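# Move the sponge-filled tote from floor to desk

## Task

Lift the tote holding two yellow sponges off the floor and place it upright on the desk, with both sponges lying fully inside it and none hanging over the rim; the robot must not tip over or be left leaning, and the result only counts if the tote and sponges stay put without the robot supporting them.

## Robot and tools

The robot is a Hello Robot Stretch 3 with one arm. It has a two-wheel base, a lift that runs up a mast, and a telescoping arm that reaches out to the robot's RIGHT side. The arm only extends sideways, so to move the gripper forward or back you drive the base. The base measures 0.33 m long by 0.34 m wide and pivots about the point midway between its drive wheels, 0.05 m behind its front edge. With the arm retracted and the wrist folded, a turn on the spot sweeps a radius of 0.28 m. An unfolded, level wrist reaches beyond that circle. Now and then a loose object may be nudged by an outside push.

Frames. The base frame has its origin on the floor between the drive wheels, with x forward, y left and z up. hand_pose is reported in the base frame and sits where the closed fingertips meet. With all wrist joints at zero, the hand frame's x points up, its y points back along the arm toward the mast, and its z points to the rear. The odometry frame is the base frame as it was at the start of the scene. base_odometry counts wheel turns only, so wheel slip shows up as travel. Heading is positive to the left and runs from -3.142 to 3.142.

execute_actions takes the argument actions, which holds a single action or is empty. An empty list just returns the state and images. Optional cameras chooses head_camera, nav_camera, wrist_camera or all. Leaving it out or passing null also means all, and [] means none. An action can contain base, joints or both, plus optional contact_limits, and its motions start together.

base takes exactly one command. translate_m is a relative drive in metres, from -1 to 1, with forward positive. rotate_rad is a relative turn in radians, from -3.2 to 3.2, with counter-clockwise (left) positive. The base cannot move sideways. Each base command is measured from the pose in the last reported state.

joints is a dict of absolute targets by joint name:
- lift_m: 0 to 1.1 m, arm height.
- arm_m: 0 to 0.52 m, extension.
- wrist_yaw_rad: -1.345 to 4.42. 0 points along the arm, positive swings toward the front, and 3.0 is folded over the base.
- wrist_pitch_rad: -1.57 to 0.451. 0 is level and negative tips the fingers down.
- wrist_roll_rad: -2.911 to 2.911.
- gripper_m: -0.089 to 0.179. Larger means wider. The real fingertip gap is 0.007 m less than the value when nearly closed, 0.025 m less when wide open, and 0 below 0.007.
- head_pan_rad: -3.953 to 1.73. -1.57 looks along the arm.
- head_tilt_rad: -1.53 to 0.419. Negative looks down.
The tolerances for done are ±0.004 for lift, arm and gripper, ±0.02 for yaw, roll and head, and ±0.05 for pitch. A joint you leave out may keep driving toward its previous target. Unknown keys or out-of-range values reject the whole call, and nothing moves. A single action is limited to 15 s.

contact_limits only accepts arm_m, as an effort percentage from 1 to 100. The arm stops with contact_stop once its effort reaches that level. Lower values are softer, but a value that is too low stops the arm at once. The limit also caps the holding force until the next action. The result shows the limit in force, the default and the maximum.

wait(seconds 0 to 10) lets the scene run on with no new command. zoom_image(camera, region [x0,y0,x1,y1] in pixels, at most 504x504) enlarges part of that camera's latest full image. finished_scene(scene 1 or 2) ends the scene for good and reports success. Its result gives the task for the next scene. A reply with no tool call ends every remaining scene. If a result reports a stop, any later motion, wait or finish calls in that same reply are skipped.

Readings. base_status and joint_status report how each motion ended:
- done: reached the target. For the base, done only means the wheels turned as commanded.
- off_target: came to rest away from the target and may still be pushing.
- contact_stop, time_out or torque_fault: the old target is dropped.
After a contact_stop the arm or lift goes slack until it is commanded again. A slack lift holding a load can sink. on_its_own describes uncommanded behaviour, and its "held at" gives a target, not a position. motor_effort is a percentage, positive toward higher joint values, with the peak value in brackets. These readings have fixed biases and noise, and an effort outside the rest range suggests contact or a load. Positive wheel effort means forward. lidar_m gives 12 sectors of 30° each, starting dead ahead and running counter-clockwise. It scans at 0.17 m height over a range of 0.15 to 12 m, "-" means no return, and it misses clear objects and tabletops. wrist_depth_mm and head_depth_mm are 7x7 grids of median depth. base_tilt is in degrees, forward and right positive, with a fixed bias of about ±4. turned_by_wheels and turned_by_imu show rotation since the last result.

Speed. The base moves fast only when the arm is stowed: lift_m below 0.30, arm_m below 0.03 and wrist_yaw_rad above 2.54. Otherwise it is limited to 0.10 m/s.

Cautions:
- Fold or unfold the wrist only with lift_m between 0.32 and 0.95, pitch at -0.4 and roll near 0. Once folded, the lift can drop to 0.25.
- With yaw below -0.4, keep pitch at -0.5 or lower.
- To grip, command a gripper_m below the object's width. To release, go at least 0.02 above the value where contact happened. Neither the reading nor done confirms a grasp, and squeezing too hard can trip the stall guard.
- Pushing on something rigid with the gripper above about 0.45 m can tip the robot. So can a second push after a contact stop, driving while holding something immovable, or snagging on furniture, especially when reversing.
- If the base tilts, back off in short steps, release any contact and lower the lift to about 0.2.
- The wrist and head have no contact stop, and prolonged strain causes a 10 s torque_fault.
- Avoid drops, slams and hard pushes. Don't spill the sponges, and make sure the tote rests upright and unsupported before calling finished_scene.

Each tool is called after ">>>" as name([rows], argument=value, ...), one row to a line, values as JSON.

## Session

>>> execute_actions(actions=[])

Scene clock: 0.00 s.
base_odometry: x=+0.000 y=+0.000 heading=+0.000 (m, m, rad; odometry frame)
turned_by_wheels: +0.000 (rad since the last result)
turned_by_imu: +0.000 (rad since the last result)
base_tilt: forward=+0.6 right=-0.5 (deg)
lidar_m: 2.23 2.27 2.02 1.84 2.19 1.78 1.46 1.96 1.68 1.61 1.65 1.55
head_depth_mm: 2013 2767 2785 2809 2794 2211 2222 / 2016 2767 2779 2801 2200 2198 2203 / 1839 2754 2748 2764 2189 2186 2188 / 1834 2764 2756 2763 2171 2166 2170 / 1818 2748 2763 2743 2164 2162 2166 / 1817 2736 2728 2750 2142 2152 2152 / 1806 2725 2719 2720 2135 2130 2147
base_status: not commanded
joint_positions: lift_m=+0.305 arm_m=-0.003 wrist_yaw_rad=+2.911 wrist_pitch_rad=-0.350 wrist_roll_rad=+0.015 gripper_m=+0.037 head_pan_rad=+0.010 head_tilt_rad=-0.019
joint_status: not commanded
motor_effort: left_wheel=+0 right_wheel=+0 lift_m=+25 arm_m=+0 wrist_yaw_rad=+1 wrist_pitch_rad=+8 wrist_roll_rad=+0 gripper_m=+0 head_pan_rad=+0 head_tilt_rad=+2 (%)
hand_pose: x=+0.0319 y=+0.0843 z=+0.3328 quat_wxyz=(+0.203, +0.711, +0.041, +0.672) (m; base frame)
wrist_depth_mm: - - - - - - - / - - - - - - - / - - - - - - - / 898 945 949 995 998 - - / 695 - 757 754 771 792 781 / 578 - - 606 631 629 635 / 492 - 499 512 499 524 529
pictures: head_camera (sideways: a quarter turn clockwise sets it upright), nav_camera (sideways: a quarter turn counterclockwise sets it upright), wrist_camera
Images, in order (width x height): head_camera 896x504, nav_camera 672x504, wrist_camera 644x364.

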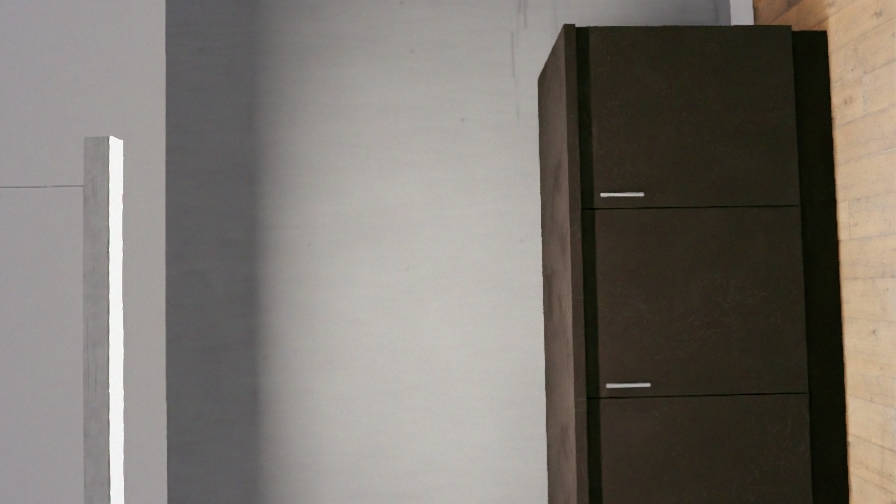

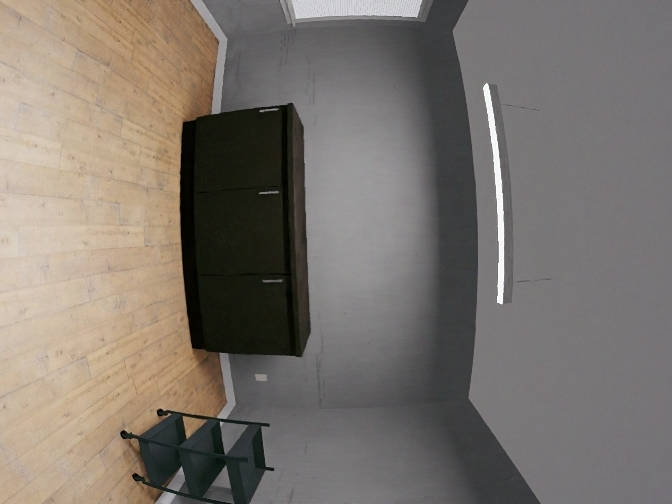

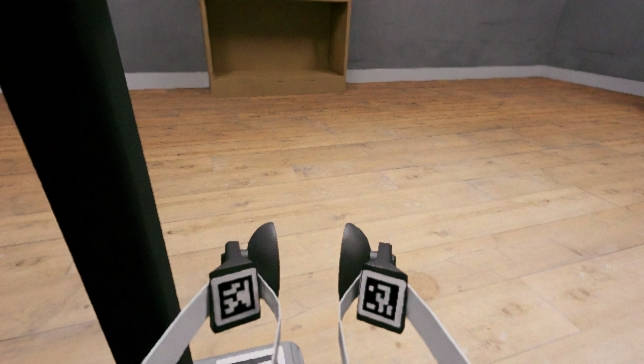

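>>> execute_actions([
  {"joints":{"head_pan_rad":-1.6,"head_tilt_rad":-0.6}},
], cameras=["nav_camera"])

>>> execute_actions([
  {"joints":{"head_pan_rad":-3.1,"head_tilt_rad":-0.6}},
], cameras=["nav_camera","head_camera"])

Scene clock: 2.90 s.
base_odometry: x=+0.000 y=+0.000 heading=+0.000 (m, m, rad; odometry frame)
turned_by_wheels: +0.000 (rad since the last result)
turned_by_imu: +0.000 (rad since the last result)
base_tilt: forward=+0.6 right=-0.5 (deg)
lidar_m: 2.22 2.27 2.02 1.84 2.19 1.78 1.47 1.96 1.67 1.61 1.65 1.55
head_depth_mm: 1383 1525 1701 1894 1789 1471 1251 / 1391 1522 1697 1901 1801 1482 1248 / 1379 1517 1684 1885 1807 1477 1254 / 1371 1498 1666 1877 1815 1488 1260 / 1355 1491 1648 1858 1710 1487 1259 / 1346 1479 1639 1833 1828 1504 1266 / 1334 1469 1622 1814 1839 1499 1271
base_status: not commanded
joint_positions: lift_m=+0.305 arm_m=-0.003 wrist_yaw_rad=+2.911 wrist_pitch_rad=-0.350 wrist_roll_rad=+0.015 gripper_m=+0.037 head_pan_rad=-1.593 head_tilt_rad=-0.592
joint_status: all done
motor_effort: left_wheel=+0(0) right_wheel=+0(0) lift_m=+26(25) arm_m=+0(0) wrist_yaw_rad=-1(0) wrist_pitch_rad=+8(9) wrist_roll_rad=+0(0) gripper_m=+0(1) head_pan_rad=-5(54) head_tilt_rad=-4(39) (%)
hand_pose: x=+0.0319 y=+0.0843 z=+0.3328 quat_wxyz=(+0.203, +0.711, +0.041, +0.672) (m; base frame)
wrist_depth_mm: - - - - - - - / - - - - - - - / - - - - - - - / 906 951 964 957 - - - / 714 - 783 755 763 793 801 / 579 - - 599 628 624 632 / 497 - 504 508 503 529 524
pictures: nav_camera (sideways: a quarter turn counterclockwise sets it upright)
Images, in order (width x height): nav_camera 672x504.

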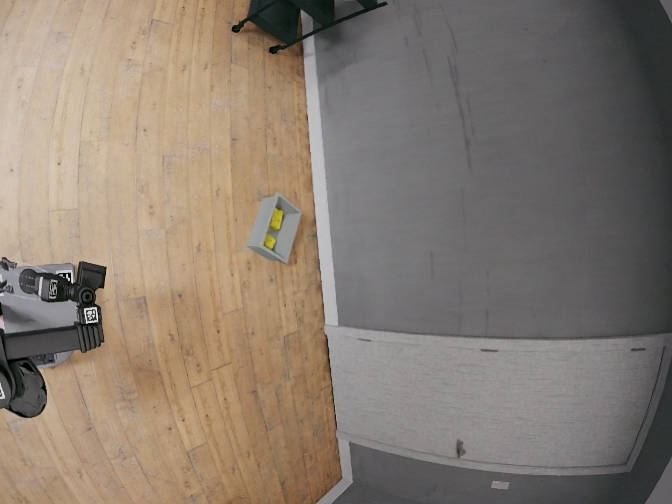

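Scene clock: 4.23 s.
base_odometry: x=+0.000 y=+0.000 heading=+0.000 (m, m, rad; odometry frame)
turned_by_wheels: +0.000 (rad since the last result)
turned_by_imu: +0.000 (rad since the last result)
base_tilt: forward=+0.6 right=-0.4 (deg)
lidar_m: 2.22 2.27 2.02 1.84 2.20 1.78 1.47 1.96 1.68 1.61 1.65 1.55
head_depth_mm: 1641 1784 1397 2165 1779 1469 1247 / 1632 1808 1414 2169 1791 1474 1248 / 1632 1788 1422 2166 1803 1480 1257 / 1629 1795 1436 2152 1800 1484 1261 / 1622 1784 1449 2103 1803 1495 1265 / 1630 1782 1543 2168 1836 1495 1267 / 1626 1776 1987 2202 1823 1503 1271
base_status: not commanded
joint_positions: lift_m=+0.305 arm_m=-0.003 wrist_yaw_rad=+2.911 wrist_pitch_rad=-0.350 wrist_roll_rad=+0.015 gripper_m=+0.037 head_pan_rad=-3.093 head_tilt_rad=-0.593
joint_status: all done
motor_effort: left_wheel=+0(0) right_wheel=-1(1) lift_m=+27(27) arm_m=+0(0) wrist_yaw_rad=+0(0) wrist_pitch_rad=+8(8) wrist_roll_rad=+0(0) gripper_m=+0(0) head_pan_rad=-5(55) head_tilt_rad=-5(4) (%)
hand_pose: x=+0.0319 y=+0.0843 z=+0.3328 quat_wxyz=(+0.203, +0.711, +0.041, +0.672) (m; base frame)
wrist_depth_mm: - - - - - - - / - - - - - - - / - - - - - - - / 903 941 974 995 - - - / 708 - 769 751 767 782 789 / 576 - - 606 628 623 635 / 498 - 496 508 502 515 528
pictures: head_camera (sideways: a quarter turn clockwise sets it upright), nav_camera (sideways: a quarter turn counterclockwise sets it upright)
Images, in order (width x height): head_camera 896x504, nav_camera 672x504.

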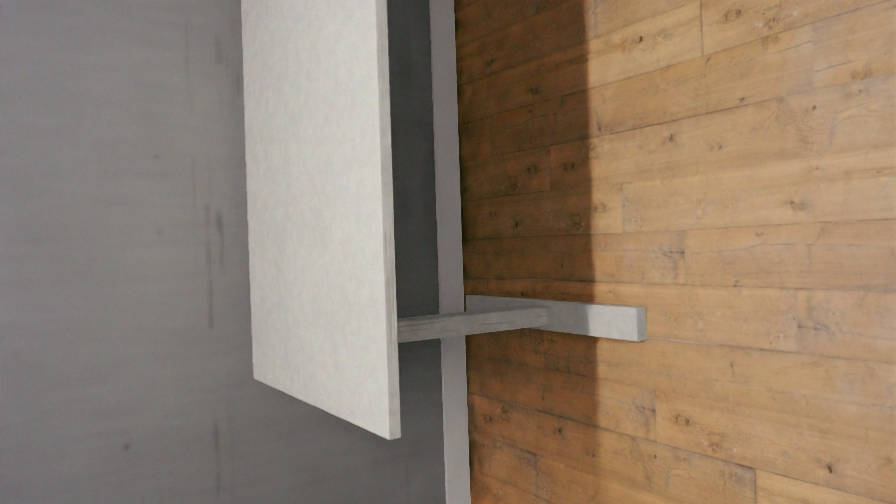

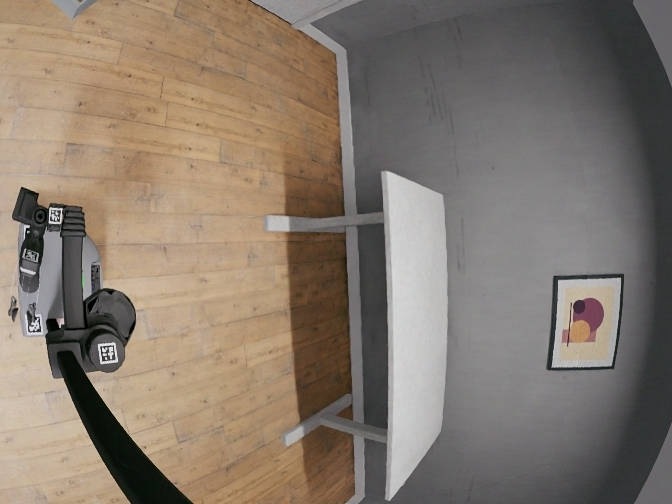

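>>> execute_actions([
  {"joints":{"head_pan_rad":-1.5,"head_tilt_rad":-0.75}},
], cameras=["head_camera"])

Scene clock: 6.13 s.
base_odometry: x=+0.000 y=+0.000 heading=+0.000 (m, m, rad; odometry frame)
turned_by_wheels: +0.000 (rad since the last result)
turned_by_imu: +0.000 (rad since the last result)
base_tilt: forward=+0.7 right=-0.4 (deg)
lidar_m: 2.22 2.27 2.02 1.84 2.19 1.78 1.47 1.96 1.68 1.61 1.65 1.55
head_depth_mm: 1397 1577 1797 1875 1561 1335 1164 / 1399 1568 1800 1896 1568 1341 1172 / 1392 1572 1796 1891 1572 1339 1172 / 1398 1569 1795 1912 1544 1358 1181 / 1393 1572 1801 1915 1581 1354 1181 / 1394 1574 1800 1930 1591 1364 1188 / 1389 1572 1792 1935 1596 1363 1189
base_status: not commanded
joint_positions: lift_m=+0.305 arm_m=-0.003 wrist_yaw_rad=+2.911 wrist_pitch_rad=-0.350 wrist_roll_rad=+0.015 gripper_m=+0.037 head_pan_rad=-1.507 head_tilt_rad=-0.741
joint_status: all done
motor_effort: left_wheel=-1(0) right_wheel=+0(0) lift_m=+26(26) arm_m=+0(0) wrist_yaw_rad=+1(0) wrist_pitch_rad=+8(8) wrist_roll_rad=+0(0) gripper_m=+0(0) head_pan_rad=+5(55) head_tilt_rad=-5(26) (%)
hand_pose: x=+0.0319 y=+0.0843 z=+0.3328 quat_wxyz=(+0.203, +0.711, +0.041, +0.672) (m; base frame)
wrist_depth_mm: - - - - - - - / - - - - - - - / - - - - - - - / 927 941 978 999 - 978 - / 711 - 768 751 771 775 797 / 580 - - 610 634 632 641 / 495 - 499 513 496 520 531
pictures: head_camera (sideways: a quarter turn clockwise sets it upright)
Images, in order (width x height): head_camera 896x504.

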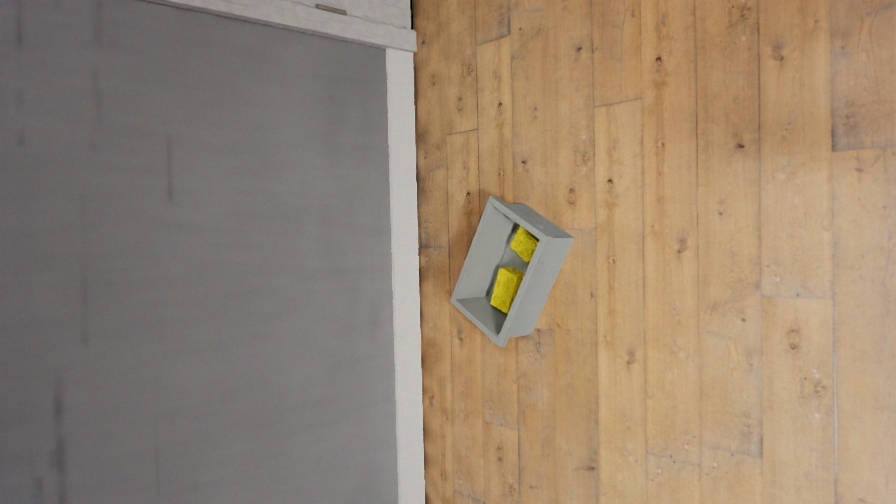

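>>> zoom_image(camera="head_camera", region=[430, 180, 610, 360])

Region (430, 180, 610, 360) of head_camera's 896x504 image, scaled by 2.800, with more detail than that image has.

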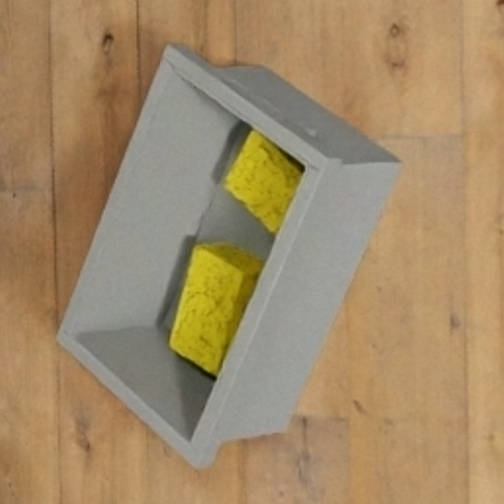

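>>> execute_actions([
  {"base":{"rotate_rad":-1.03},"joints":{"lift_m":0.28,"head_pan_rad":-0.6,"head_tilt_rad":-0.9}},
], cameras=[])

>>> execute_actions([
  {"base":{"translate_m":0.75},"joints":{"head_pan_rad":-1.57,"head_tilt_rad":-1.1}},
], cameras=[])

>>> execute_actions([
  {"base":{"rotate_rad":0.595},"joints":{"lift_m":0.42,"wrist_pitch_rad":-0.4}},
], cameras=["head_camera","nav_camera"])

Scene clock: 20.90 s.
base_odometry: x=+0.000 y=+0.000 heading=-1.030 (m, m, rad; odometry frame)
turned_by_wheels: -1.030 (rad since the last result)
turned_by_imu: -1.029 (rad since the last result)
base_tilt: forward=+0.6 right=-0.5 (deg)
lidar_m: 1.66 1.55 2.23 2.28 2.02 1.84 2.20 1.78 1.47 1.97 1.68 1.62
head_depth_mm: 1506 1750 1909 1624 1413 1245 1114 / 1491 1736 1908 1639 1417 1256 1117 / 1492 1720 1894 1643 1420 1255 1123 / 1469 1698 1889 1608 1429 1264 1124 / 1444 1665 1870 1597 1433 1259 1128 / 1430 1643 1868 1626 1440 1275 1134 / 1407 1620 1857 1663 1441 1275 1138
base_status: done
joint_positions: lift_m=+0.281 arm_m=-0.003 wrist_yaw_rad=+2.911 wrist_pitch_rad=-0.350 wrist_roll_rad=+0.015 gripper_m=+0.037 head_pan_rad=-0.607 head_tilt_rad=-0.889
joint_status: all done
motor_effort: left_wheel=+2(9) right_wheel=-2(5) lift_m=+10(20) arm_m=+0(0) wrist_yaw_rad=+0(0) wrist_pitch_rad=+9(9) wrist_roll_rad=+0(0) gripper_m=+0(0) head_pan_rad=+5(54) head_tilt_rad=-7(24) (%)
hand_pose: x=+0.0319 y=+0.0842 z=+0.3088 quat_wxyz=(+0.203, +0.711, +0.041, +0.672) (m; base frame)
wrist_depth_mm: - - - - - - - / - - - - - - - / - - - - - - - / 861 908 910 936 959 969 - / 673 - 727 733 713 737 746 / 547 - - 574 589 590 604 / 466 - - 481 466 493 497
pictures: none
No camera images: the call's "cameras" was empty. Leave "cameras" out to get every camera's image.

Scene clock: 25.17 s.
base_odometry: x=+0.386 y=-0.643 heading=-1.030 (m, m, rad; odometry frame)
turned_by_wheels: +0.000 (rad since the last result)
turned_by_imu: +0.006 (rad since the last result)
base_tilt: forward=+0.6 right=-0.5 (deg)
lidar_m: 0.98 0.91 1.16 1.94 2.94 2.52 2.88 2.38 1.86 1.38 1.00 0.95
head_depth_mm: 2013 1756 1572 1418 1289 1184 1103 / 2032 1768 1572 1423 1293 1214 - / 2027 1787 1593 1425 1299 1223 - / 1919 1794 1592 1433 1306 1212 1104 / 1614 1758 1593 1434 1293 1200 1106 / 1388 1570 1604 1445 1278 1202 1111 / 1220 1376 1532 1450 1270 1209 1114
base_status: done
joint_positions: lift_m=+0.281 arm_m=-0.003 wrist_yaw_rad=+2.911 wrist_pitch_rad=-0.351 wrist_roll_rad=+0.015 gripper_m=+0.037 head_pan_rad=-1.564 head_tilt_rad=-1.087
joint_status: all done
motor_effort: left_wheel=+2(10) right_wheel=-2(4) lift_m=+10(10) arm_m=+0(0) wrist_yaw_rad=+0(0) wrist_pitch_rad=+9(9) wrist_roll_rad=+0(0) gripper_m=+0(1) head_pan_rad=-4(55) head_tilt_rad=-8(27) (%)
hand_pose: x=+0.0319 y=+0.0842 z=+0.3088 quat_wxyz=(+0.203, +0.711, +0.041, +0.672) (m; base frame)
wrist_depth_mm: - - - - - - 727 / - - - - - - - / - - - - - - 839 / 885 893 918 932 956 960 980 / 674 - 727 704 737 739 753 / 546 - - 563 588 586 600 / 465 - - 479 470 490 499
pictures: none
No camera images: the call's "cameras" was empty. Leave "cameras" out to get every camera's image.

Scene clock: 27.27 s.
base_odometry: x=+0.386 y=-0.643 heading=-0.435 (m, m, rad; odometry frame)
turned_by_wheels: +0.595 (rad since the last result)
turned_by_imu: +0.596 (rad since the last result)
base_tilt: forward=+0.6 right=-0.6 (deg)
lidar_m: 0.91 1.89 1.97 2.89 2.55 2.47 1.85 1.93 1.28 0.98 0.95 1.00
head_depth_mm: 1253 1576 1570 1415 1289 1185 1101 / 1203 1482 1581 1418 1296 - - / 1126 1372 1551 1383 1282 - - / 1062 1277 1520 1390 1288 1189 1102 / 1004 1193 1462 1436 1292 1202 1110 / 952 1121 1355 1447 1315 1201 1109 / 901 1053 1263 1422 1315 1205 1109
base_status: done
joint_positions: lift_m=+0.419 arm_m=-0.003 wrist_yaw_rad=+2.911 wrist_pitch_rad=-0.415 wrist_roll_rad=+0.015 gripper_m=+0.037 head_pan_rad=-1.564 head_tilt_rad=-1.087
joint_status: all done
motor_effort: left_wheel=-3(8) right_wheel=+2(5) lift_m=+41(42) arm_m=+0(0) wrist_yaw_rad=+0(0) wrist_pitch_rad=+8(8) wrist_roll_rad=+0(0) gripper_m=+1(1) head_pan_rad=-4(4) head_tilt_rad=-8(8) (%)
hand_pose: x=+0.0302 y=+0.0769 z=+0.4327 quat_wxyz=(+0.225, +0.709, +0.063, +0.665) (m; base frame)
wrist_depth_mm: - - - - - - - / - - - - - - - / - - - - - - - / - - - - - - - / 827 - 893 881 873 903 919 / 676 - - 708 744 728 732 / 586 583 594 610 600 628 630
pictures: head_camera (sideways: a quarter turn clockwise sets it upright), nav_camera (sideways: a quarter turn counterclockwise sets it upright)
Images, in order (width x height): head_camera 896x504, nav_camera 672x504.

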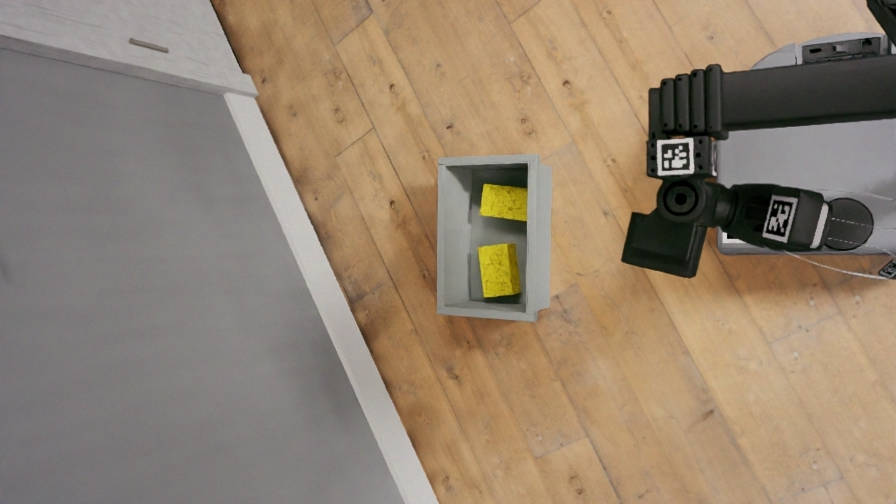

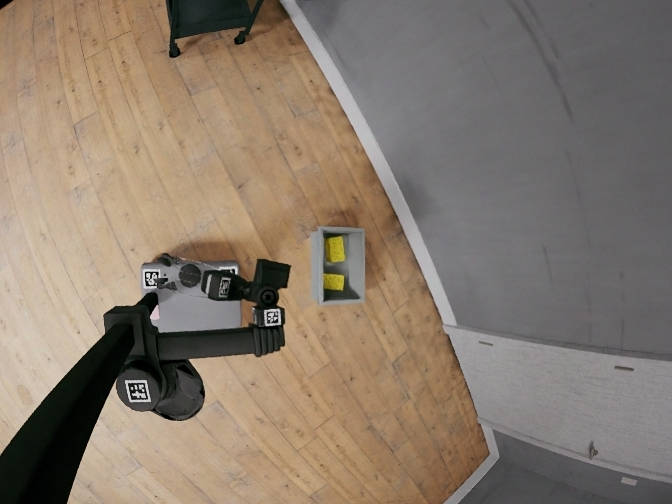

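>>> execute_actions([
  {"base":{"translate_m":0.04},"joints":{"wrist_yaw_rad":0,"arm_m":0.25,"gripper_m":0.11}},
], cameras=[])

>>> execute_actions([
  {"joints":{"wrist_pitch_rad":-1.57,"wrist_roll_rad":1.57,"arm_m":0.3,"lift_m":0.38}},
])

Scene clock: 31.47 s.
base_odometry: x=+0.423 y=-0.660 heading=-0.435 (m, m, rad; odometry frame)
turned_by_wheels: +0.000 (rad since the last result)
turned_by_imu: +0.001 (rad since the last result)
base_tilt: forward=+0.5 right=-0.4 (deg)
lidar_m: 0.88 1.86 1.94 2.92 2.57 2.52 1.89 2.30 1.29 0.96 0.93 0.98
head_depth_mm: 1243 1549 1566 1410 1292 1185 1102 / 1179 1451 1574 1439 1296 - - / 1103 1343 1562 - 1278 1216 - / 1039 1255 1516 1384 1286 1207 1102 / 984 1170 1435 1434 1304 1201 1106 / 930 1097 1328 1446 1311 1202 1108 / 885 1033 1237 1417 1317 1208 1112
base_status: done
joint_positions: lift_m=+0.419 arm_m=+0.250 wrist_yaw_rad=+0.003 wrist_pitch_rad=-0.415 wrist_roll_rad=+0.015 gripper_m=+0.110 head_pan_rad=-1.564 head_tilt_rad=-1.087
joint_status: all done
motor_effort: left_wheel=-3(4) right_wheel=+1(3) lift_m=+40(39) arm_m=+3(2) wrist_yaw_rad=-2(2) wrist_pitch_rad=+8(8) wrist_roll_rad=+0(0) gripper_m=+1(85) head_pan_rad=-4(4) head_tilt_rad=-8(7) (%)
hand_pose: x=-0.0209 y=-0.6195 z=+0.4327 quat_wxyz=(+0.687, +0.146, -0.697, -0.146) (m; base frame)
wrist_depth_mm: 375 410 465 537 646 730 948 / 391 443 502 585 692 844 - / 417 469 542 639 776 980 - / 445 506 588 708 871 - - / 477 536 642 774 886 899 921 / 513 562 683 712 723 739 743 / 528 573 596 611 610 597 640
pictures: none
No camera images: the call's "cameras" was empty. Leave "cameras" out to get every camera's image.

Scene clock: 32.93 s.
base_odometry: x=+0.423 y=-0.660 heading=-0.435 (m, m, rad; odometry frame)
turned_by_wheels: +0.000 (rad since the last result)
turned_by_imu: +0.000 (rad since the last result)
base_tilt: forward=+0.6 right=-0.6 (deg)
lidar_m: 0.88 1.86 1.94 2.91 2.57 2.52 1.90 2.30 1.29 0.96 0.93 0.98
head_depth_mm: 1238 1550 1569 1413 1289 1183 1103 / 1176 1452 1564 1420 1305 - - / 1105 1342 1552 - 1277 1211 - / 1042 1249 1511 1424 1285 1207 1101 / 984 1168 1434 1439 1308 1201 1105 / 928 1099 1337 1440 1313 1207 1111 / 884 1031 1240 1421 1321 1204 1112
base_status: not commanded
joint_positions: lift_m=+0.381 arm_m=+0.300 wrist_yaw_rad=+0.003 wrist_pitch_rad=-1.557 wrist_roll_rad=+1.565 gripper_m=+0.110 head_pan_rad=-1.564 head_tilt_rad=-1.087
joint_status: all done
joint sent to its limit — the command would take wrist_pitch_rad past its lower limit, so that joint was sent only as far as its limit.
motor_effort: left_wheel=-3(3) right_wheel=+1(1) lift_m=+10(35) arm_m=+3(4) wrist_yaw_rad=-2(2) wrist_pitch_rad=-5(8) wrist_roll_rad=+1(1) gripper_m=+0(0) head_pan_rad=-4(4) head_tilt_rad=-7(7) (%)
hand_pose: x=-0.0216 y=-0.4240 z=+0.2629 quat_wxyz=(+0.003, +0.003, -0.712, -0.702) (m; base frame)
wrist_depth_mm: 354 397 399 408 408 414 413 / 309 377 370 414 413 423 - / 313 373 368 423 426 428 - / 336 419 424 429 437 436 - / 342 384 427 440 445 445 - / 346 395 437 449 454 461 469 / 440 454 460 460 462 476 473
pictures: head_camera (sideways: a quarter turn clockwise sets it upright), nav_camera (sideways: a quarter turn counterclockwise sets it upright), wrist_camera
Images, in order (width x height): head_camera 896x504, nav_camera 672x504, wrist_camera 644x364.

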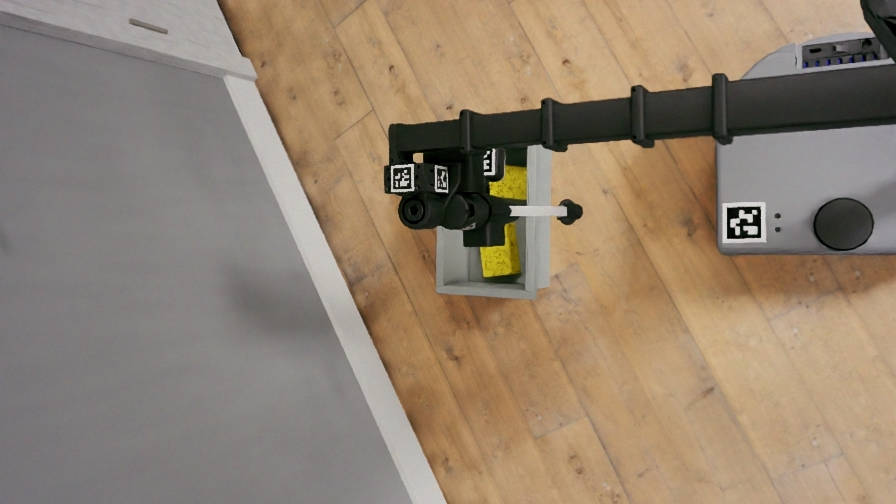

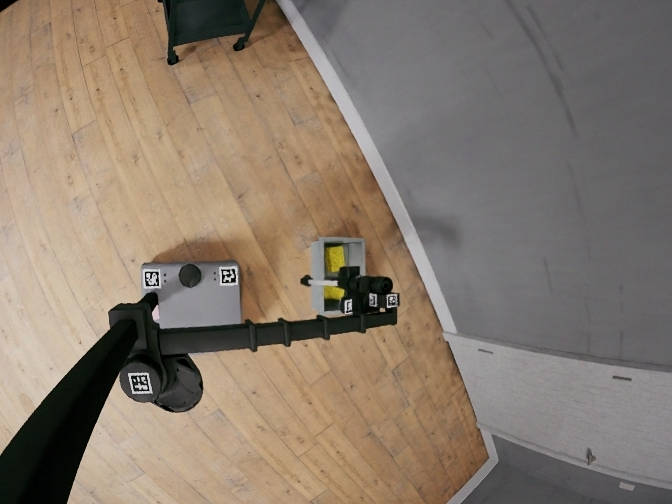

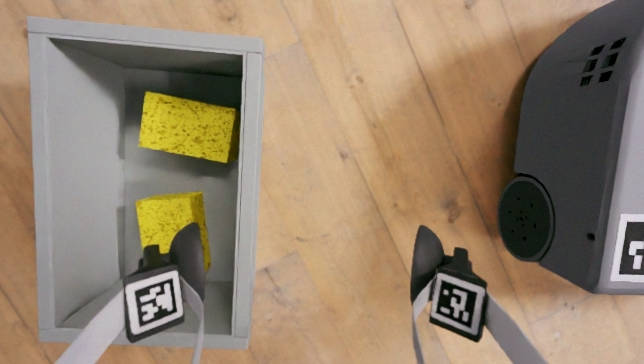

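>>> execute_actions([
  {"base":{"translate_m":0.01},"joints":{"arm_m":0.358,"lift_m":0.28,"gripper_m":0.085}},
], cameras=["wrist_camera","head_camera"])

Scene clock: 37.43 s.
base_odometry: x=+0.432 y=-0.664 heading=-0.435 (m, m, rad; odometry frame)
turned_by_wheels: +0.000 (rad since the last result)
turned_by_imu: +0.001 (rad since the last result)
base_tilt: forward=+0.6 right=-0.4 (deg)
lidar_m: 0.87 1.85 1.93 2.91 2.58 2.54 1.90 2.30 1.28 0.96 0.93 0.97
head_depth_mm: 1233 1538 1571 1413 1292 1186 1105 / 1170 1439 1577 1420 1295 1202 - / 1100 1338 1555 - 1279 1207 - / 1035 1242 1511 1385 1281 1210 1105 / 974 1161 1429 1441 1309 1194 1109 / 923 1091 1322 1443 1319 1208 1110 / 880 1027 1232 1414 1311 1207 1112
base_status: done
joint_positions: lift_m=+0.281 arm_m=+0.358 wrist_yaw_rad=+0.002 wrist_pitch_rad=-1.558 wrist_roll_rad=+1.566 gripper_m=+0.085 head_pan_rad=-1.564 head_tilt_rad=-1.087
joint_status: all done
motor_effort: left_wheel=-2(3) right_wheel=+1(4) lift_m=+10(10) arm_m=+3(3) wrist_yaw_rad=-2(2) wrist_pitch_rad=-4(4) wrist_roll_rad=+1(1) gripper_m=+0(84) head_pan_rad=-4(5) head_tilt_rad=-7(7) (%)
hand_pose: x=-0.0216 y=-0.4816 z=+0.1629 quat_wxyz=(+0.003, +0.002, -0.711, -0.703) (m; base frame)
wrist_depth_mm: 224 263 251 268 313 316 321 / 226 288 305 314 319 323 325 / 229 289 269 319 327 327 333 / 233 317 322 327 332 337 339 / 234 284 327 333 340 345 346 / 240 309 340 342 - 352 353 / 244 285 292 351 359 359 362
pictures: head_camera (sideways: a quarter turn clockwise sets it upright), wrist_camera
Images, in order (width x height): head_camera 896x504, wrist_camera 644x364.

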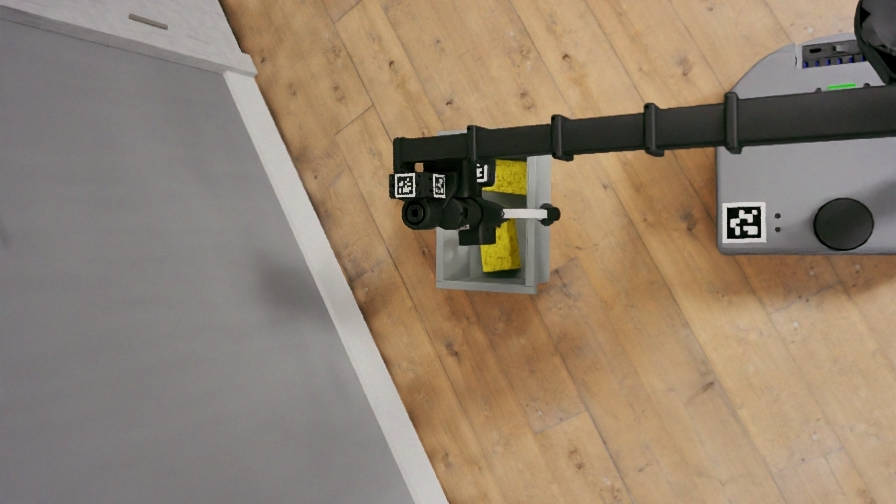

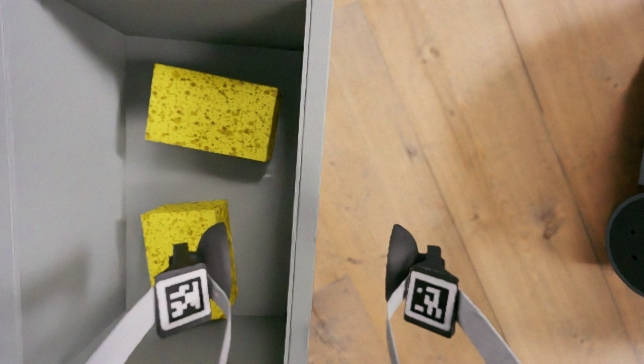

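>>> execute_actions([
  {"joints":{"arm_m":0.364,"lift_m":0.2,"wrist_roll_rad":1.51}},
], cameras=["wrist_camera","head_camera"])

Scene clock: 41.07 s.
base_odometry: x=+0.432 y=-0.664 heading=-0.435 (m, m, rad; odometry frame)
turned_by_wheels: +0.000 (rad since the last result)
turned_by_imu: +0.001 (rad since the last result)
base_tilt: forward=+0.6 right=-0.5 (deg)
lidar_m: 0.86 1.85 1.93 2.93 2.58 2.54 1.90 2.30 1.28 0.96 0.93 0.97
head_depth_mm: 1241 1541 1567 1416 1285 1183 1102 / 1170 1446 1571 1421 1291 1201 - / 1098 1338 1552 1468 1282 1211 - / 1037 1243 1519 1423 1285 1206 1104 / 979 1164 1426 1437 1309 1200 1105 / 926 1092 1322 1438 1310 1207 1110 / 876 1027 1232 1411 1320 1207 1108
base_status: not commanded
joint_positions: lift_m=+0.201 arm_m=+0.364 wrist_yaw_rad=+0.002 wrist_pitch_rad=-1.558 wrist_roll_rad=+1.515 gripper_m=+0.085 head_pan_rad=-1.564 head_tilt_rad=-1.087
joint_status: all done
motor_effort: left_wheel=-3(2) right_wheel=+2(1) lift_m=+10(6) arm_m=+3(3) wrist_yaw_rad=+0(2) wrist_pitch_rad=-4(4) wrist_roll_rad=-2(2) gripper_m=+1(0) head_pan_rad=-4(4) head_tilt_rad=-7(7) (%)
hand_pose: x=-0.0216 y=-0.4875 z=+0.0829 quat_wxyz=(+0.021, +0.020, -0.711, -0.703) (m; base frame)
wrist_depth_mm: 207 223 226 207 234 236 237 / 212 186 187 120 238 242 244 / 217 189 192 236 242 246 249 / 223 238 240 216 249 251 254 / 221 198 245 246 252 258 261 / 234 200 252 250 - 264 266 / 242 207 257 259 265 269 272
pictures: head_camera (sideways: a quarter turn clockwise sets it upright), wrist_camera
Images, in order (width x height): head_camera 896x504, wrist_camera 644x364.

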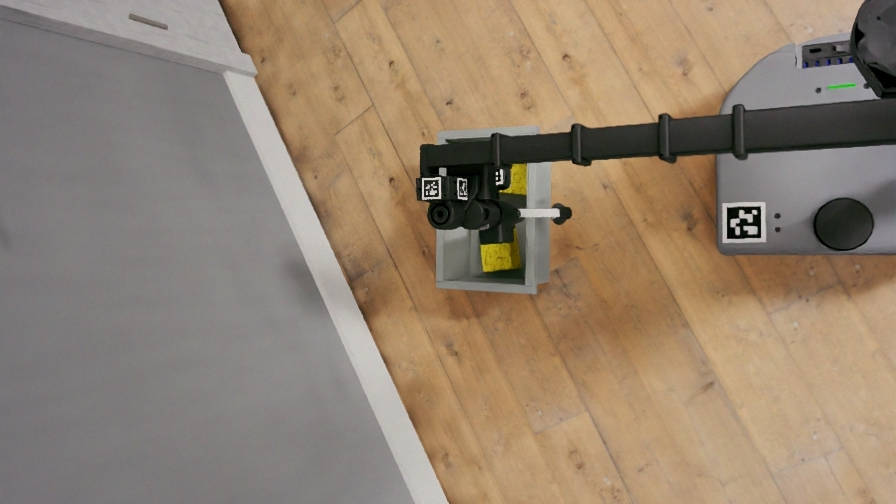

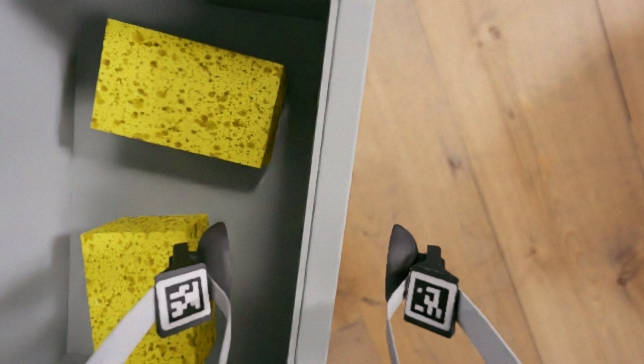

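>>> execute_actions([
  {"base":{"translate_m":-0.01},"joints":{"lift_m":0.197,"wrist_roll_rad":1.635,"gripper_m":0.065}},
], cameras=["wrist_camera"])

Scene clock: 43.97 s.
base_odometry: x=+0.423 y=-0.660 heading=-0.435 (m, m, rad; odometry frame)
turned_by_wheels: +0.000 (rad since the last result)
turned_by_imu: +0.000 (rad since the last result)
base_tilt: forward=+0.5 right=-0.5 (deg)
lidar_m: 0.88 1.85 1.93 2.91 2.56 2.53 1.89 2.30 1.28 0.96 0.93 0.98
head_depth_mm: 1239 1539 1569 1415 1293 1183 1107 / 1178 1457 1579 1422 1293 1199 - / 1103 1345 1556 1471 1285 1217 - / 1037 1248 1517 1450 1294 1213 1103 / 981 1169 1437 1441 1308 1200 1108 / 930 1099 1331 1444 1311 1205 1110 / 884 1033 1237 1426 1319 1207 1115
base_status: done
joint_positions: lift_m=+0.198 arm_m=+0.364 wrist_yaw_rad=+0.002 wrist_pitch_rad=-1.558 wrist_roll_rad=+1.630 gripper_m=+0.065 head_pan_rad=-1.564 head_tilt_rad=-1.087
joint_status: all done
motor_effort: left_wheel=-2(6) right_wheel=+1(1) lift_m=+10(8) arm_m=+3(3) wrist_yaw_rad=-1(2) wrist_pitch_rad=-3(4) wrist_roll_rad=+1(2) gripper_m=+0(74) head_pan_rad=-4(4) head_tilt_rad=-7(7) (%)
hand_pose: x=-0.0216 y=-0.4875 z=+0.0799 quat_wxyz=(-0.020, -0.020, -0.711, -0.703) (m; base frame)
wrist_depth_mm: 205 213 211 192 232 233 236 / 214 184 226 229 236 238 241 / 215 186 189 233 241 243 246 / 226 235 202 237 246 248 251 / 225 239 241 242 250 254 256 / 226 199 249 248 - 259 262 / 227 202 252 253 262 266 268
pictures: wrist_camera
Images, in order (width x height): wrist_camera 644x364.

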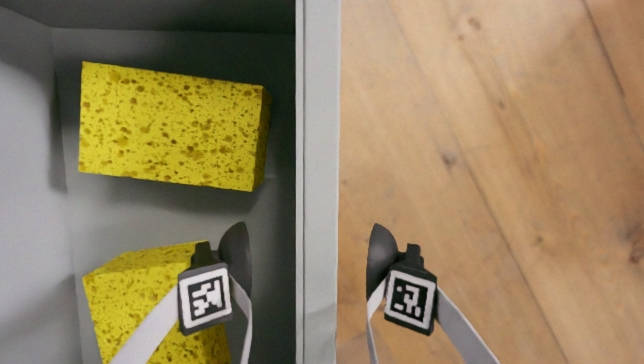

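>>> execute_actions([
  {"joints":{"lift_m":0.19,"arm_m":0.367,"gripper_m":-0.05}},
], cameras=["wrist_camera","head_camera"])

Scene clock: 46.57 s.
base_odometry: x=+0.423 y=-0.660 heading=-0.435 (m, m, rad; odometry frame)
turned_by_wheels: +0.000 (rad since the last result)
turned_by_imu: +0.000 (rad since the last result)
base_tilt: forward=+0.5 right=-0.5 (deg)
lidar_m: 0.88 1.86 1.93 2.91 2.57 2.52 1.90 2.30 1.29 0.96 0.93 0.98
head_depth_mm: 1239 1548 1562 1409 1289 1183 1105 / 1175 1445 1575 1423 1294 1195 - / 1104 1348 1549 1472 1283 1214 - / 1041 1248 1511 1454 1286 1206 1102 / 982 1169 1439 1439 1305 1201 1105 / 932 1099 1334 1443 1312 1205 1111 / 882 1032 1234 1416 1322 1205 1112
base_status: not commanded
joint_positions: lift_m=+0.191 arm_m=+0.367 wrist_yaw_rad=+0.002 wrist_pitch_rad=-1.565 wrist_roll_rad=+1.630 gripper_m=-0.048 head_pan_rad=-1.564 head_tilt_rad=-1.087
joint_status: all done
motor_effort: left_wheel=-2(3) right_wheel=+1(1) lift_m=+10(11) arm_m=+3(3) wrist_yaw_rad=-1(1) wrist_pitch_rad=+0(4) wrist_roll_rad=+1(1) gripper_m=-30(100) head_pan_rad=-4(4) head_tilt_rad=-7(8) (%)
hand_pose: x=-0.0216 y=-0.4888 z=+0.0730 quat_wxyz=(-0.020, -0.021, -0.709, -0.705) (m; base frame)
wrist_depth_mm: 209 214 212 209 225 228 231 / 210 176 218 222 229 231 236 / 209 179 181 226 234 237 241 / 219 226 221 232 239 242 244 / 227 231 234 116 243 247 250 / 220 191 230 118 250 252 257 / 221 194 245 246 254 258 264
pictures: head_camera (sideways: a quarter turn clockwise sets it upright), wrist_camera
Images, in order (width x height): head_camera 896x504, wrist_camera 644x364.

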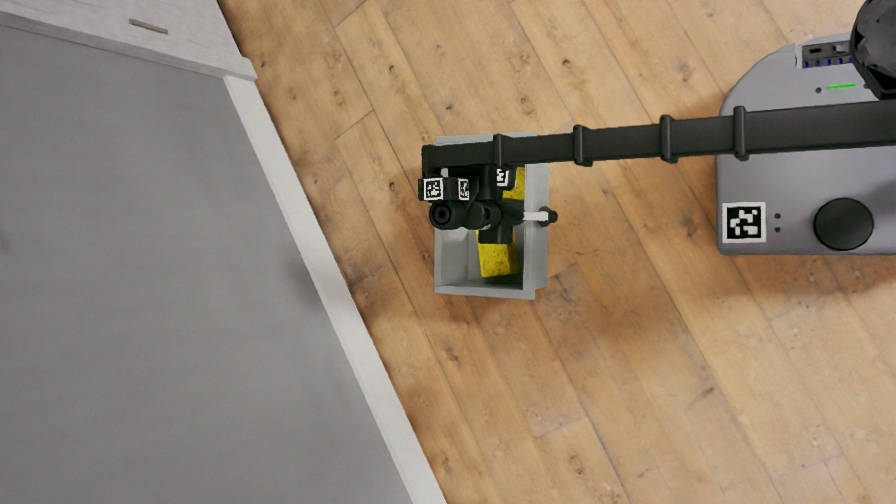

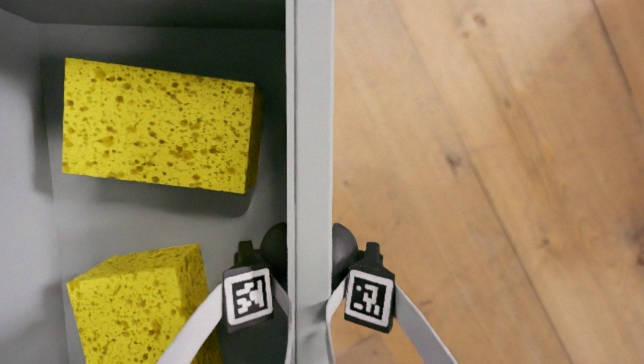

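>>> execute_actions([
  {"joints":{"lift_m":0.25,"gripper_m":-0.07}},
], cameras=["wrist_camera","head_camera"])

Scene clock: 48.60 s.
base_odometry: x=+0.423 y=-0.660 heading=-0.435 (m, m, rad; odometry frame)
turned_by_wheels: +0.000 (rad since the last result)
turned_by_imu: +0.000 (rad since the last result)
base_tilt: forward=+0.6 right=-0.5 (deg)
lidar_m: 0.88 1.86 1.94 2.91 2.57 2.52 1.90 2.29 0.49 0.48 0.93 0.98
head_depth_mm: 1237 1548 1577 1408 1287 1183 1104 / 1176 1454 1571 1418 1301 1199 - / 1101 1343 1553 - 1256 1209 - / 1039 1250 1516 1383 1273 1211 1103 / 982 1172 1435 1440 1306 1200 1107 / 930 1096 1332 1439 1314 1203 1110 / 883 1034 1235 1414 1316 1207 1115
base_status: not commanded
joint_positions: lift_m=+0.249 arm_m=+0.367 wrist_yaw_rad=+0.002 wrist_pitch_rad=-1.565 wrist_roll_rad=+1.631 gripper_m=-0.065 head_pan_rad=-1.564 head_tilt_rad=-1.087
joint_status: gripper_m off_target (ended at -0.065, target -0.070); the others done
motor_effort: left_wheel=-2(3) right_wheel=+1(1) lift_m=+43(40) arm_m=+2(3) wrist_yaw_rad=-2(2) wrist_pitch_rad=-1(12) wrist_roll_rad=+1(1) gripper_m=-35(100) head_pan_rad=-4(4) head_tilt_rad=-7(7) (%)
hand_pose: x=-0.0216 y=-0.4889 z=+0.1315 quat_wxyz=(-0.020, -0.021, -0.709, -0.705) (m; base frame)
wrist_depth_mm: 193 219 215 116 280 284 288 / 201 245 246 118 287 291 295 / 202 239 210 120 293 299 300 / 205 261 260 123 301 301 308 / 206 255 264 126 306 308 312 / 207 246 228 127 313 317 321 / 210 259 235 141 319 326 328
pictures: head_camera (sideways: a quarter turn clockwise sets it upright), wrist_camera
Images, in order (width x height): head_camera 896x504, wrist_camera 644x364.

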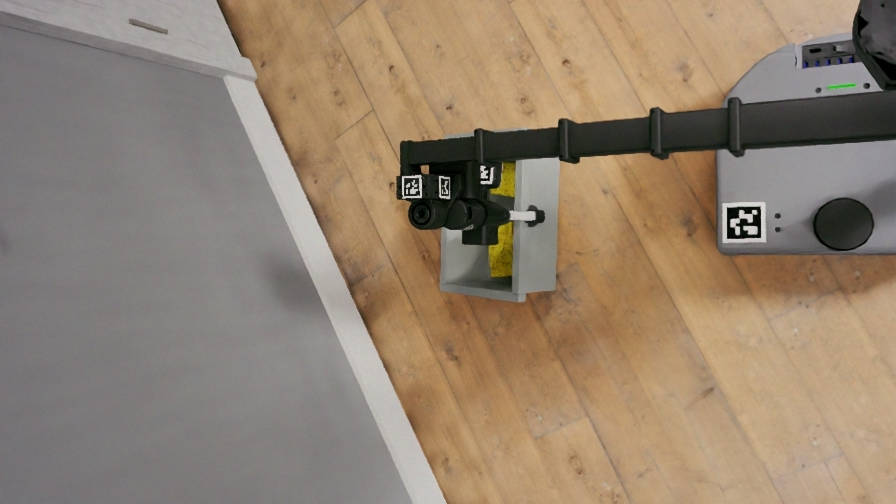

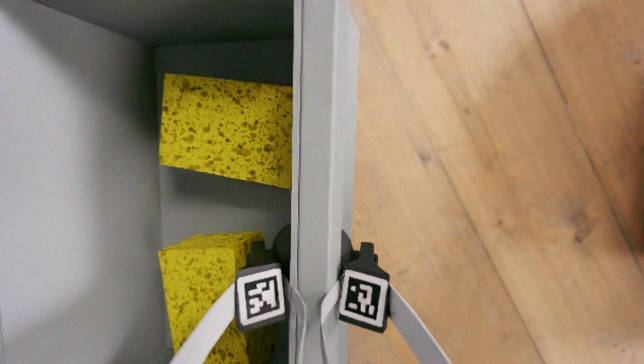

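>>> execute_actions([
  {"joints":{"lift_m":0.29}},
], cameras=["wrist_camera","head_camera"])

Scene clock: 51.43 s.
base_odometry: x=+0.423 y=-0.660 heading=-0.435 (m, m, rad; odometry frame)
turned_by_wheels: +0.000 (rad since the last result)
turned_by_imu: +0.000 (rad since the last result)
base_tilt: forward=+0.5 right=-0.4 (deg)
lidar_m: 0.88 1.86 1.94 2.91 2.57 2.52 1.90 2.30 0.49 0.48 0.93 0.98
head_depth_mm: 1238 1545 1571 1417 1289 1187 1103 / 1179 1451 1570 1419 1289 1201 - / 1102 1342 1552 - 1266 1207 - / 1038 1249 1513 1337 1271 1207 1105 / 984 1171 1442 1433 1313 1202 1107 / 930 1098 1329 1445 1311 1200 1107 / 882 1031 1238 1422 1315 1208 1114
base_status: not commanded
joint_positions: lift_m=+0.289 arm_m=+0.367 wrist_yaw_rad=+0.002 wrist_pitch_rad=-1.565 wrist_roll_rad=+1.631 gripper_m=-0.051 head_pan_rad=-1.564 head_tilt_rad=-1.087
joint_status: all done
on_its_own: gripper_m is held at -0.052, not at your -0.070, by its stall guard, which is still easing
motor_effort: left_wheel=-2(2) right_wheel=+1(1) lift_m=+43(48) arm_m=+2(2) wrist_yaw_rad=-1(0) wrist_pitch_rad=+0(0) wrist_roll_rad=+1(1) gripper_m=-29(32) head_pan_rad=-4(4) head_tilt_rad=-7(8) (%)
hand_pose: x=-0.0216 y=-0.4888 z=+0.1715 quat_wxyz=(-0.020, -0.021, -0.709, -0.705) (m; base frame)
wrist_depth_mm: 192 221 215 116 322 325 328 / 200 246 245 118 324 333 334 / 201 236 210 120 335 336 343 / 203 260 260 123 342 342 349 / 206 254 263 126 348 353 359 / 208 255 229 127 356 361 366 / 211 258 235 140 366 370 372
pictures: head_camera (sideways: a quarter turn clockwise sets it upright), wrist_camera
Images, in order (width x height): head_camera 896x504, wrist_camera 644x364.

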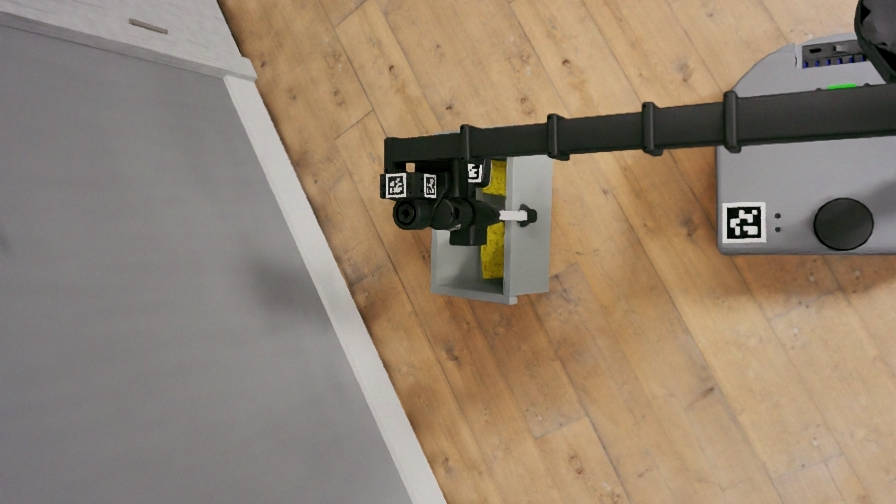

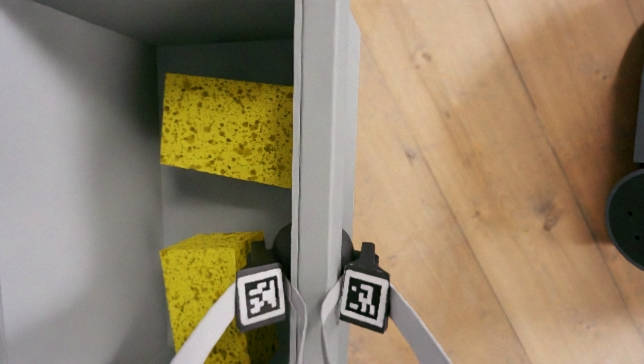

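>>> execute_actions([
  {"joints":{"gripper_m":-0.045,"lift_m":0.4,"wrist_pitch_rad":-1.35,"arm_m":0.25}},
], cameras=["wrist_camera","head_camera"])

Scene clock: 54.23 s.
base_odometry: x=+0.423 y=-0.660 heading=-0.435 (m, m, rad; odometry frame)
turned_by_wheels: +0.000 (rad since the last result)
turned_by_imu: +0.000 (rad since the last result)
base_tilt: forward=+0.7 right=-0.5 (deg)
lidar_m: 0.88 1.85 1.93 2.90 2.57 2.52 1.89 2.29 1.29 0.96 0.93 0.98
head_depth_mm: 1240 1547 1569 1418 1288 1183 1108 / 1177 1450 1574 1437 1301 - - / 1103 1341 1560 1473 1251 1210 - / 1038 1251 1517 1160 1251 1213 1105 / 981 1167 1440 1433 1294 1203 1104 / 932 1096 1330 1448 1311 1205 1109 / 883 1031 1239 1420 1321 1207 1116
base_status: not commanded
joint_positions: lift_m=+0.399 arm_m=+0.250 wrist_yaw_rad=+0.002 wrist_pitch_rad=-1.370 wrist_roll_rad=+1.631 gripper_m=-0.038 head_pan_rad=-1.564 head_tilt_rad=-1.087
joint_status: gripper_m off_target (ended at -0.038, target -0.045); the others done
on_its_own: gripper_m is held at -0.039, not at your -0.045, by its stall guard, which is still easing
motor_effort: left_wheel=-3(2) right_wheel=+2(1) lift_m=+43(44) arm_m=-3(2) wrist_yaw_rad=-2(2) wrist_pitch_rad=+11(13) wrist_roll_rad=+1(1) gripper_m=-24(25) head_pan_rad=-4(4) head_tilt_rad=-7(7) (%)
hand_pose: x=-0.0215 y=-0.4224 z=+0.2819 quat_wxyz=(-0.022, -0.019, -0.774, -0.633) (m; base frame)
wrist_depth_mm: 191 221 217 122 409 391 379 / 199 241 244 128 414 398 - / 200 244 212 121 427 408 - / 203 259 263 123 435 417 - / 204 261 265 125 437 430 - / 208 255 231 127 450 433 416 / 209 264 235 135 465 440 426
pictures: head_camera (sideways: a quarter turn clockwise sets it upright), wrist_camera
Images, in order (width x height): head_camera 896x504, wrist_camera 644x364.

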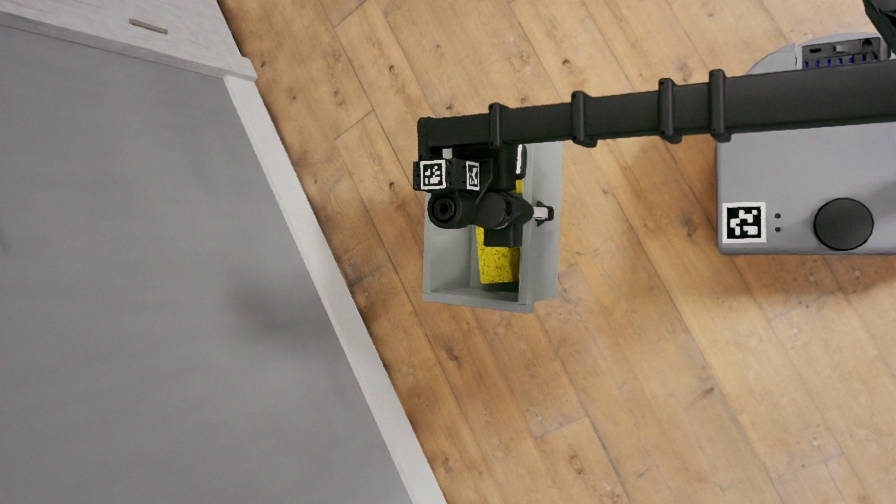

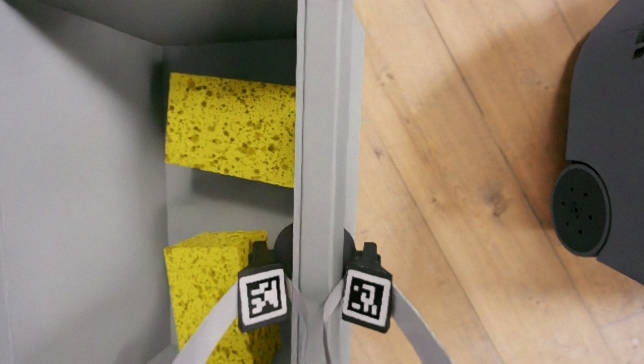

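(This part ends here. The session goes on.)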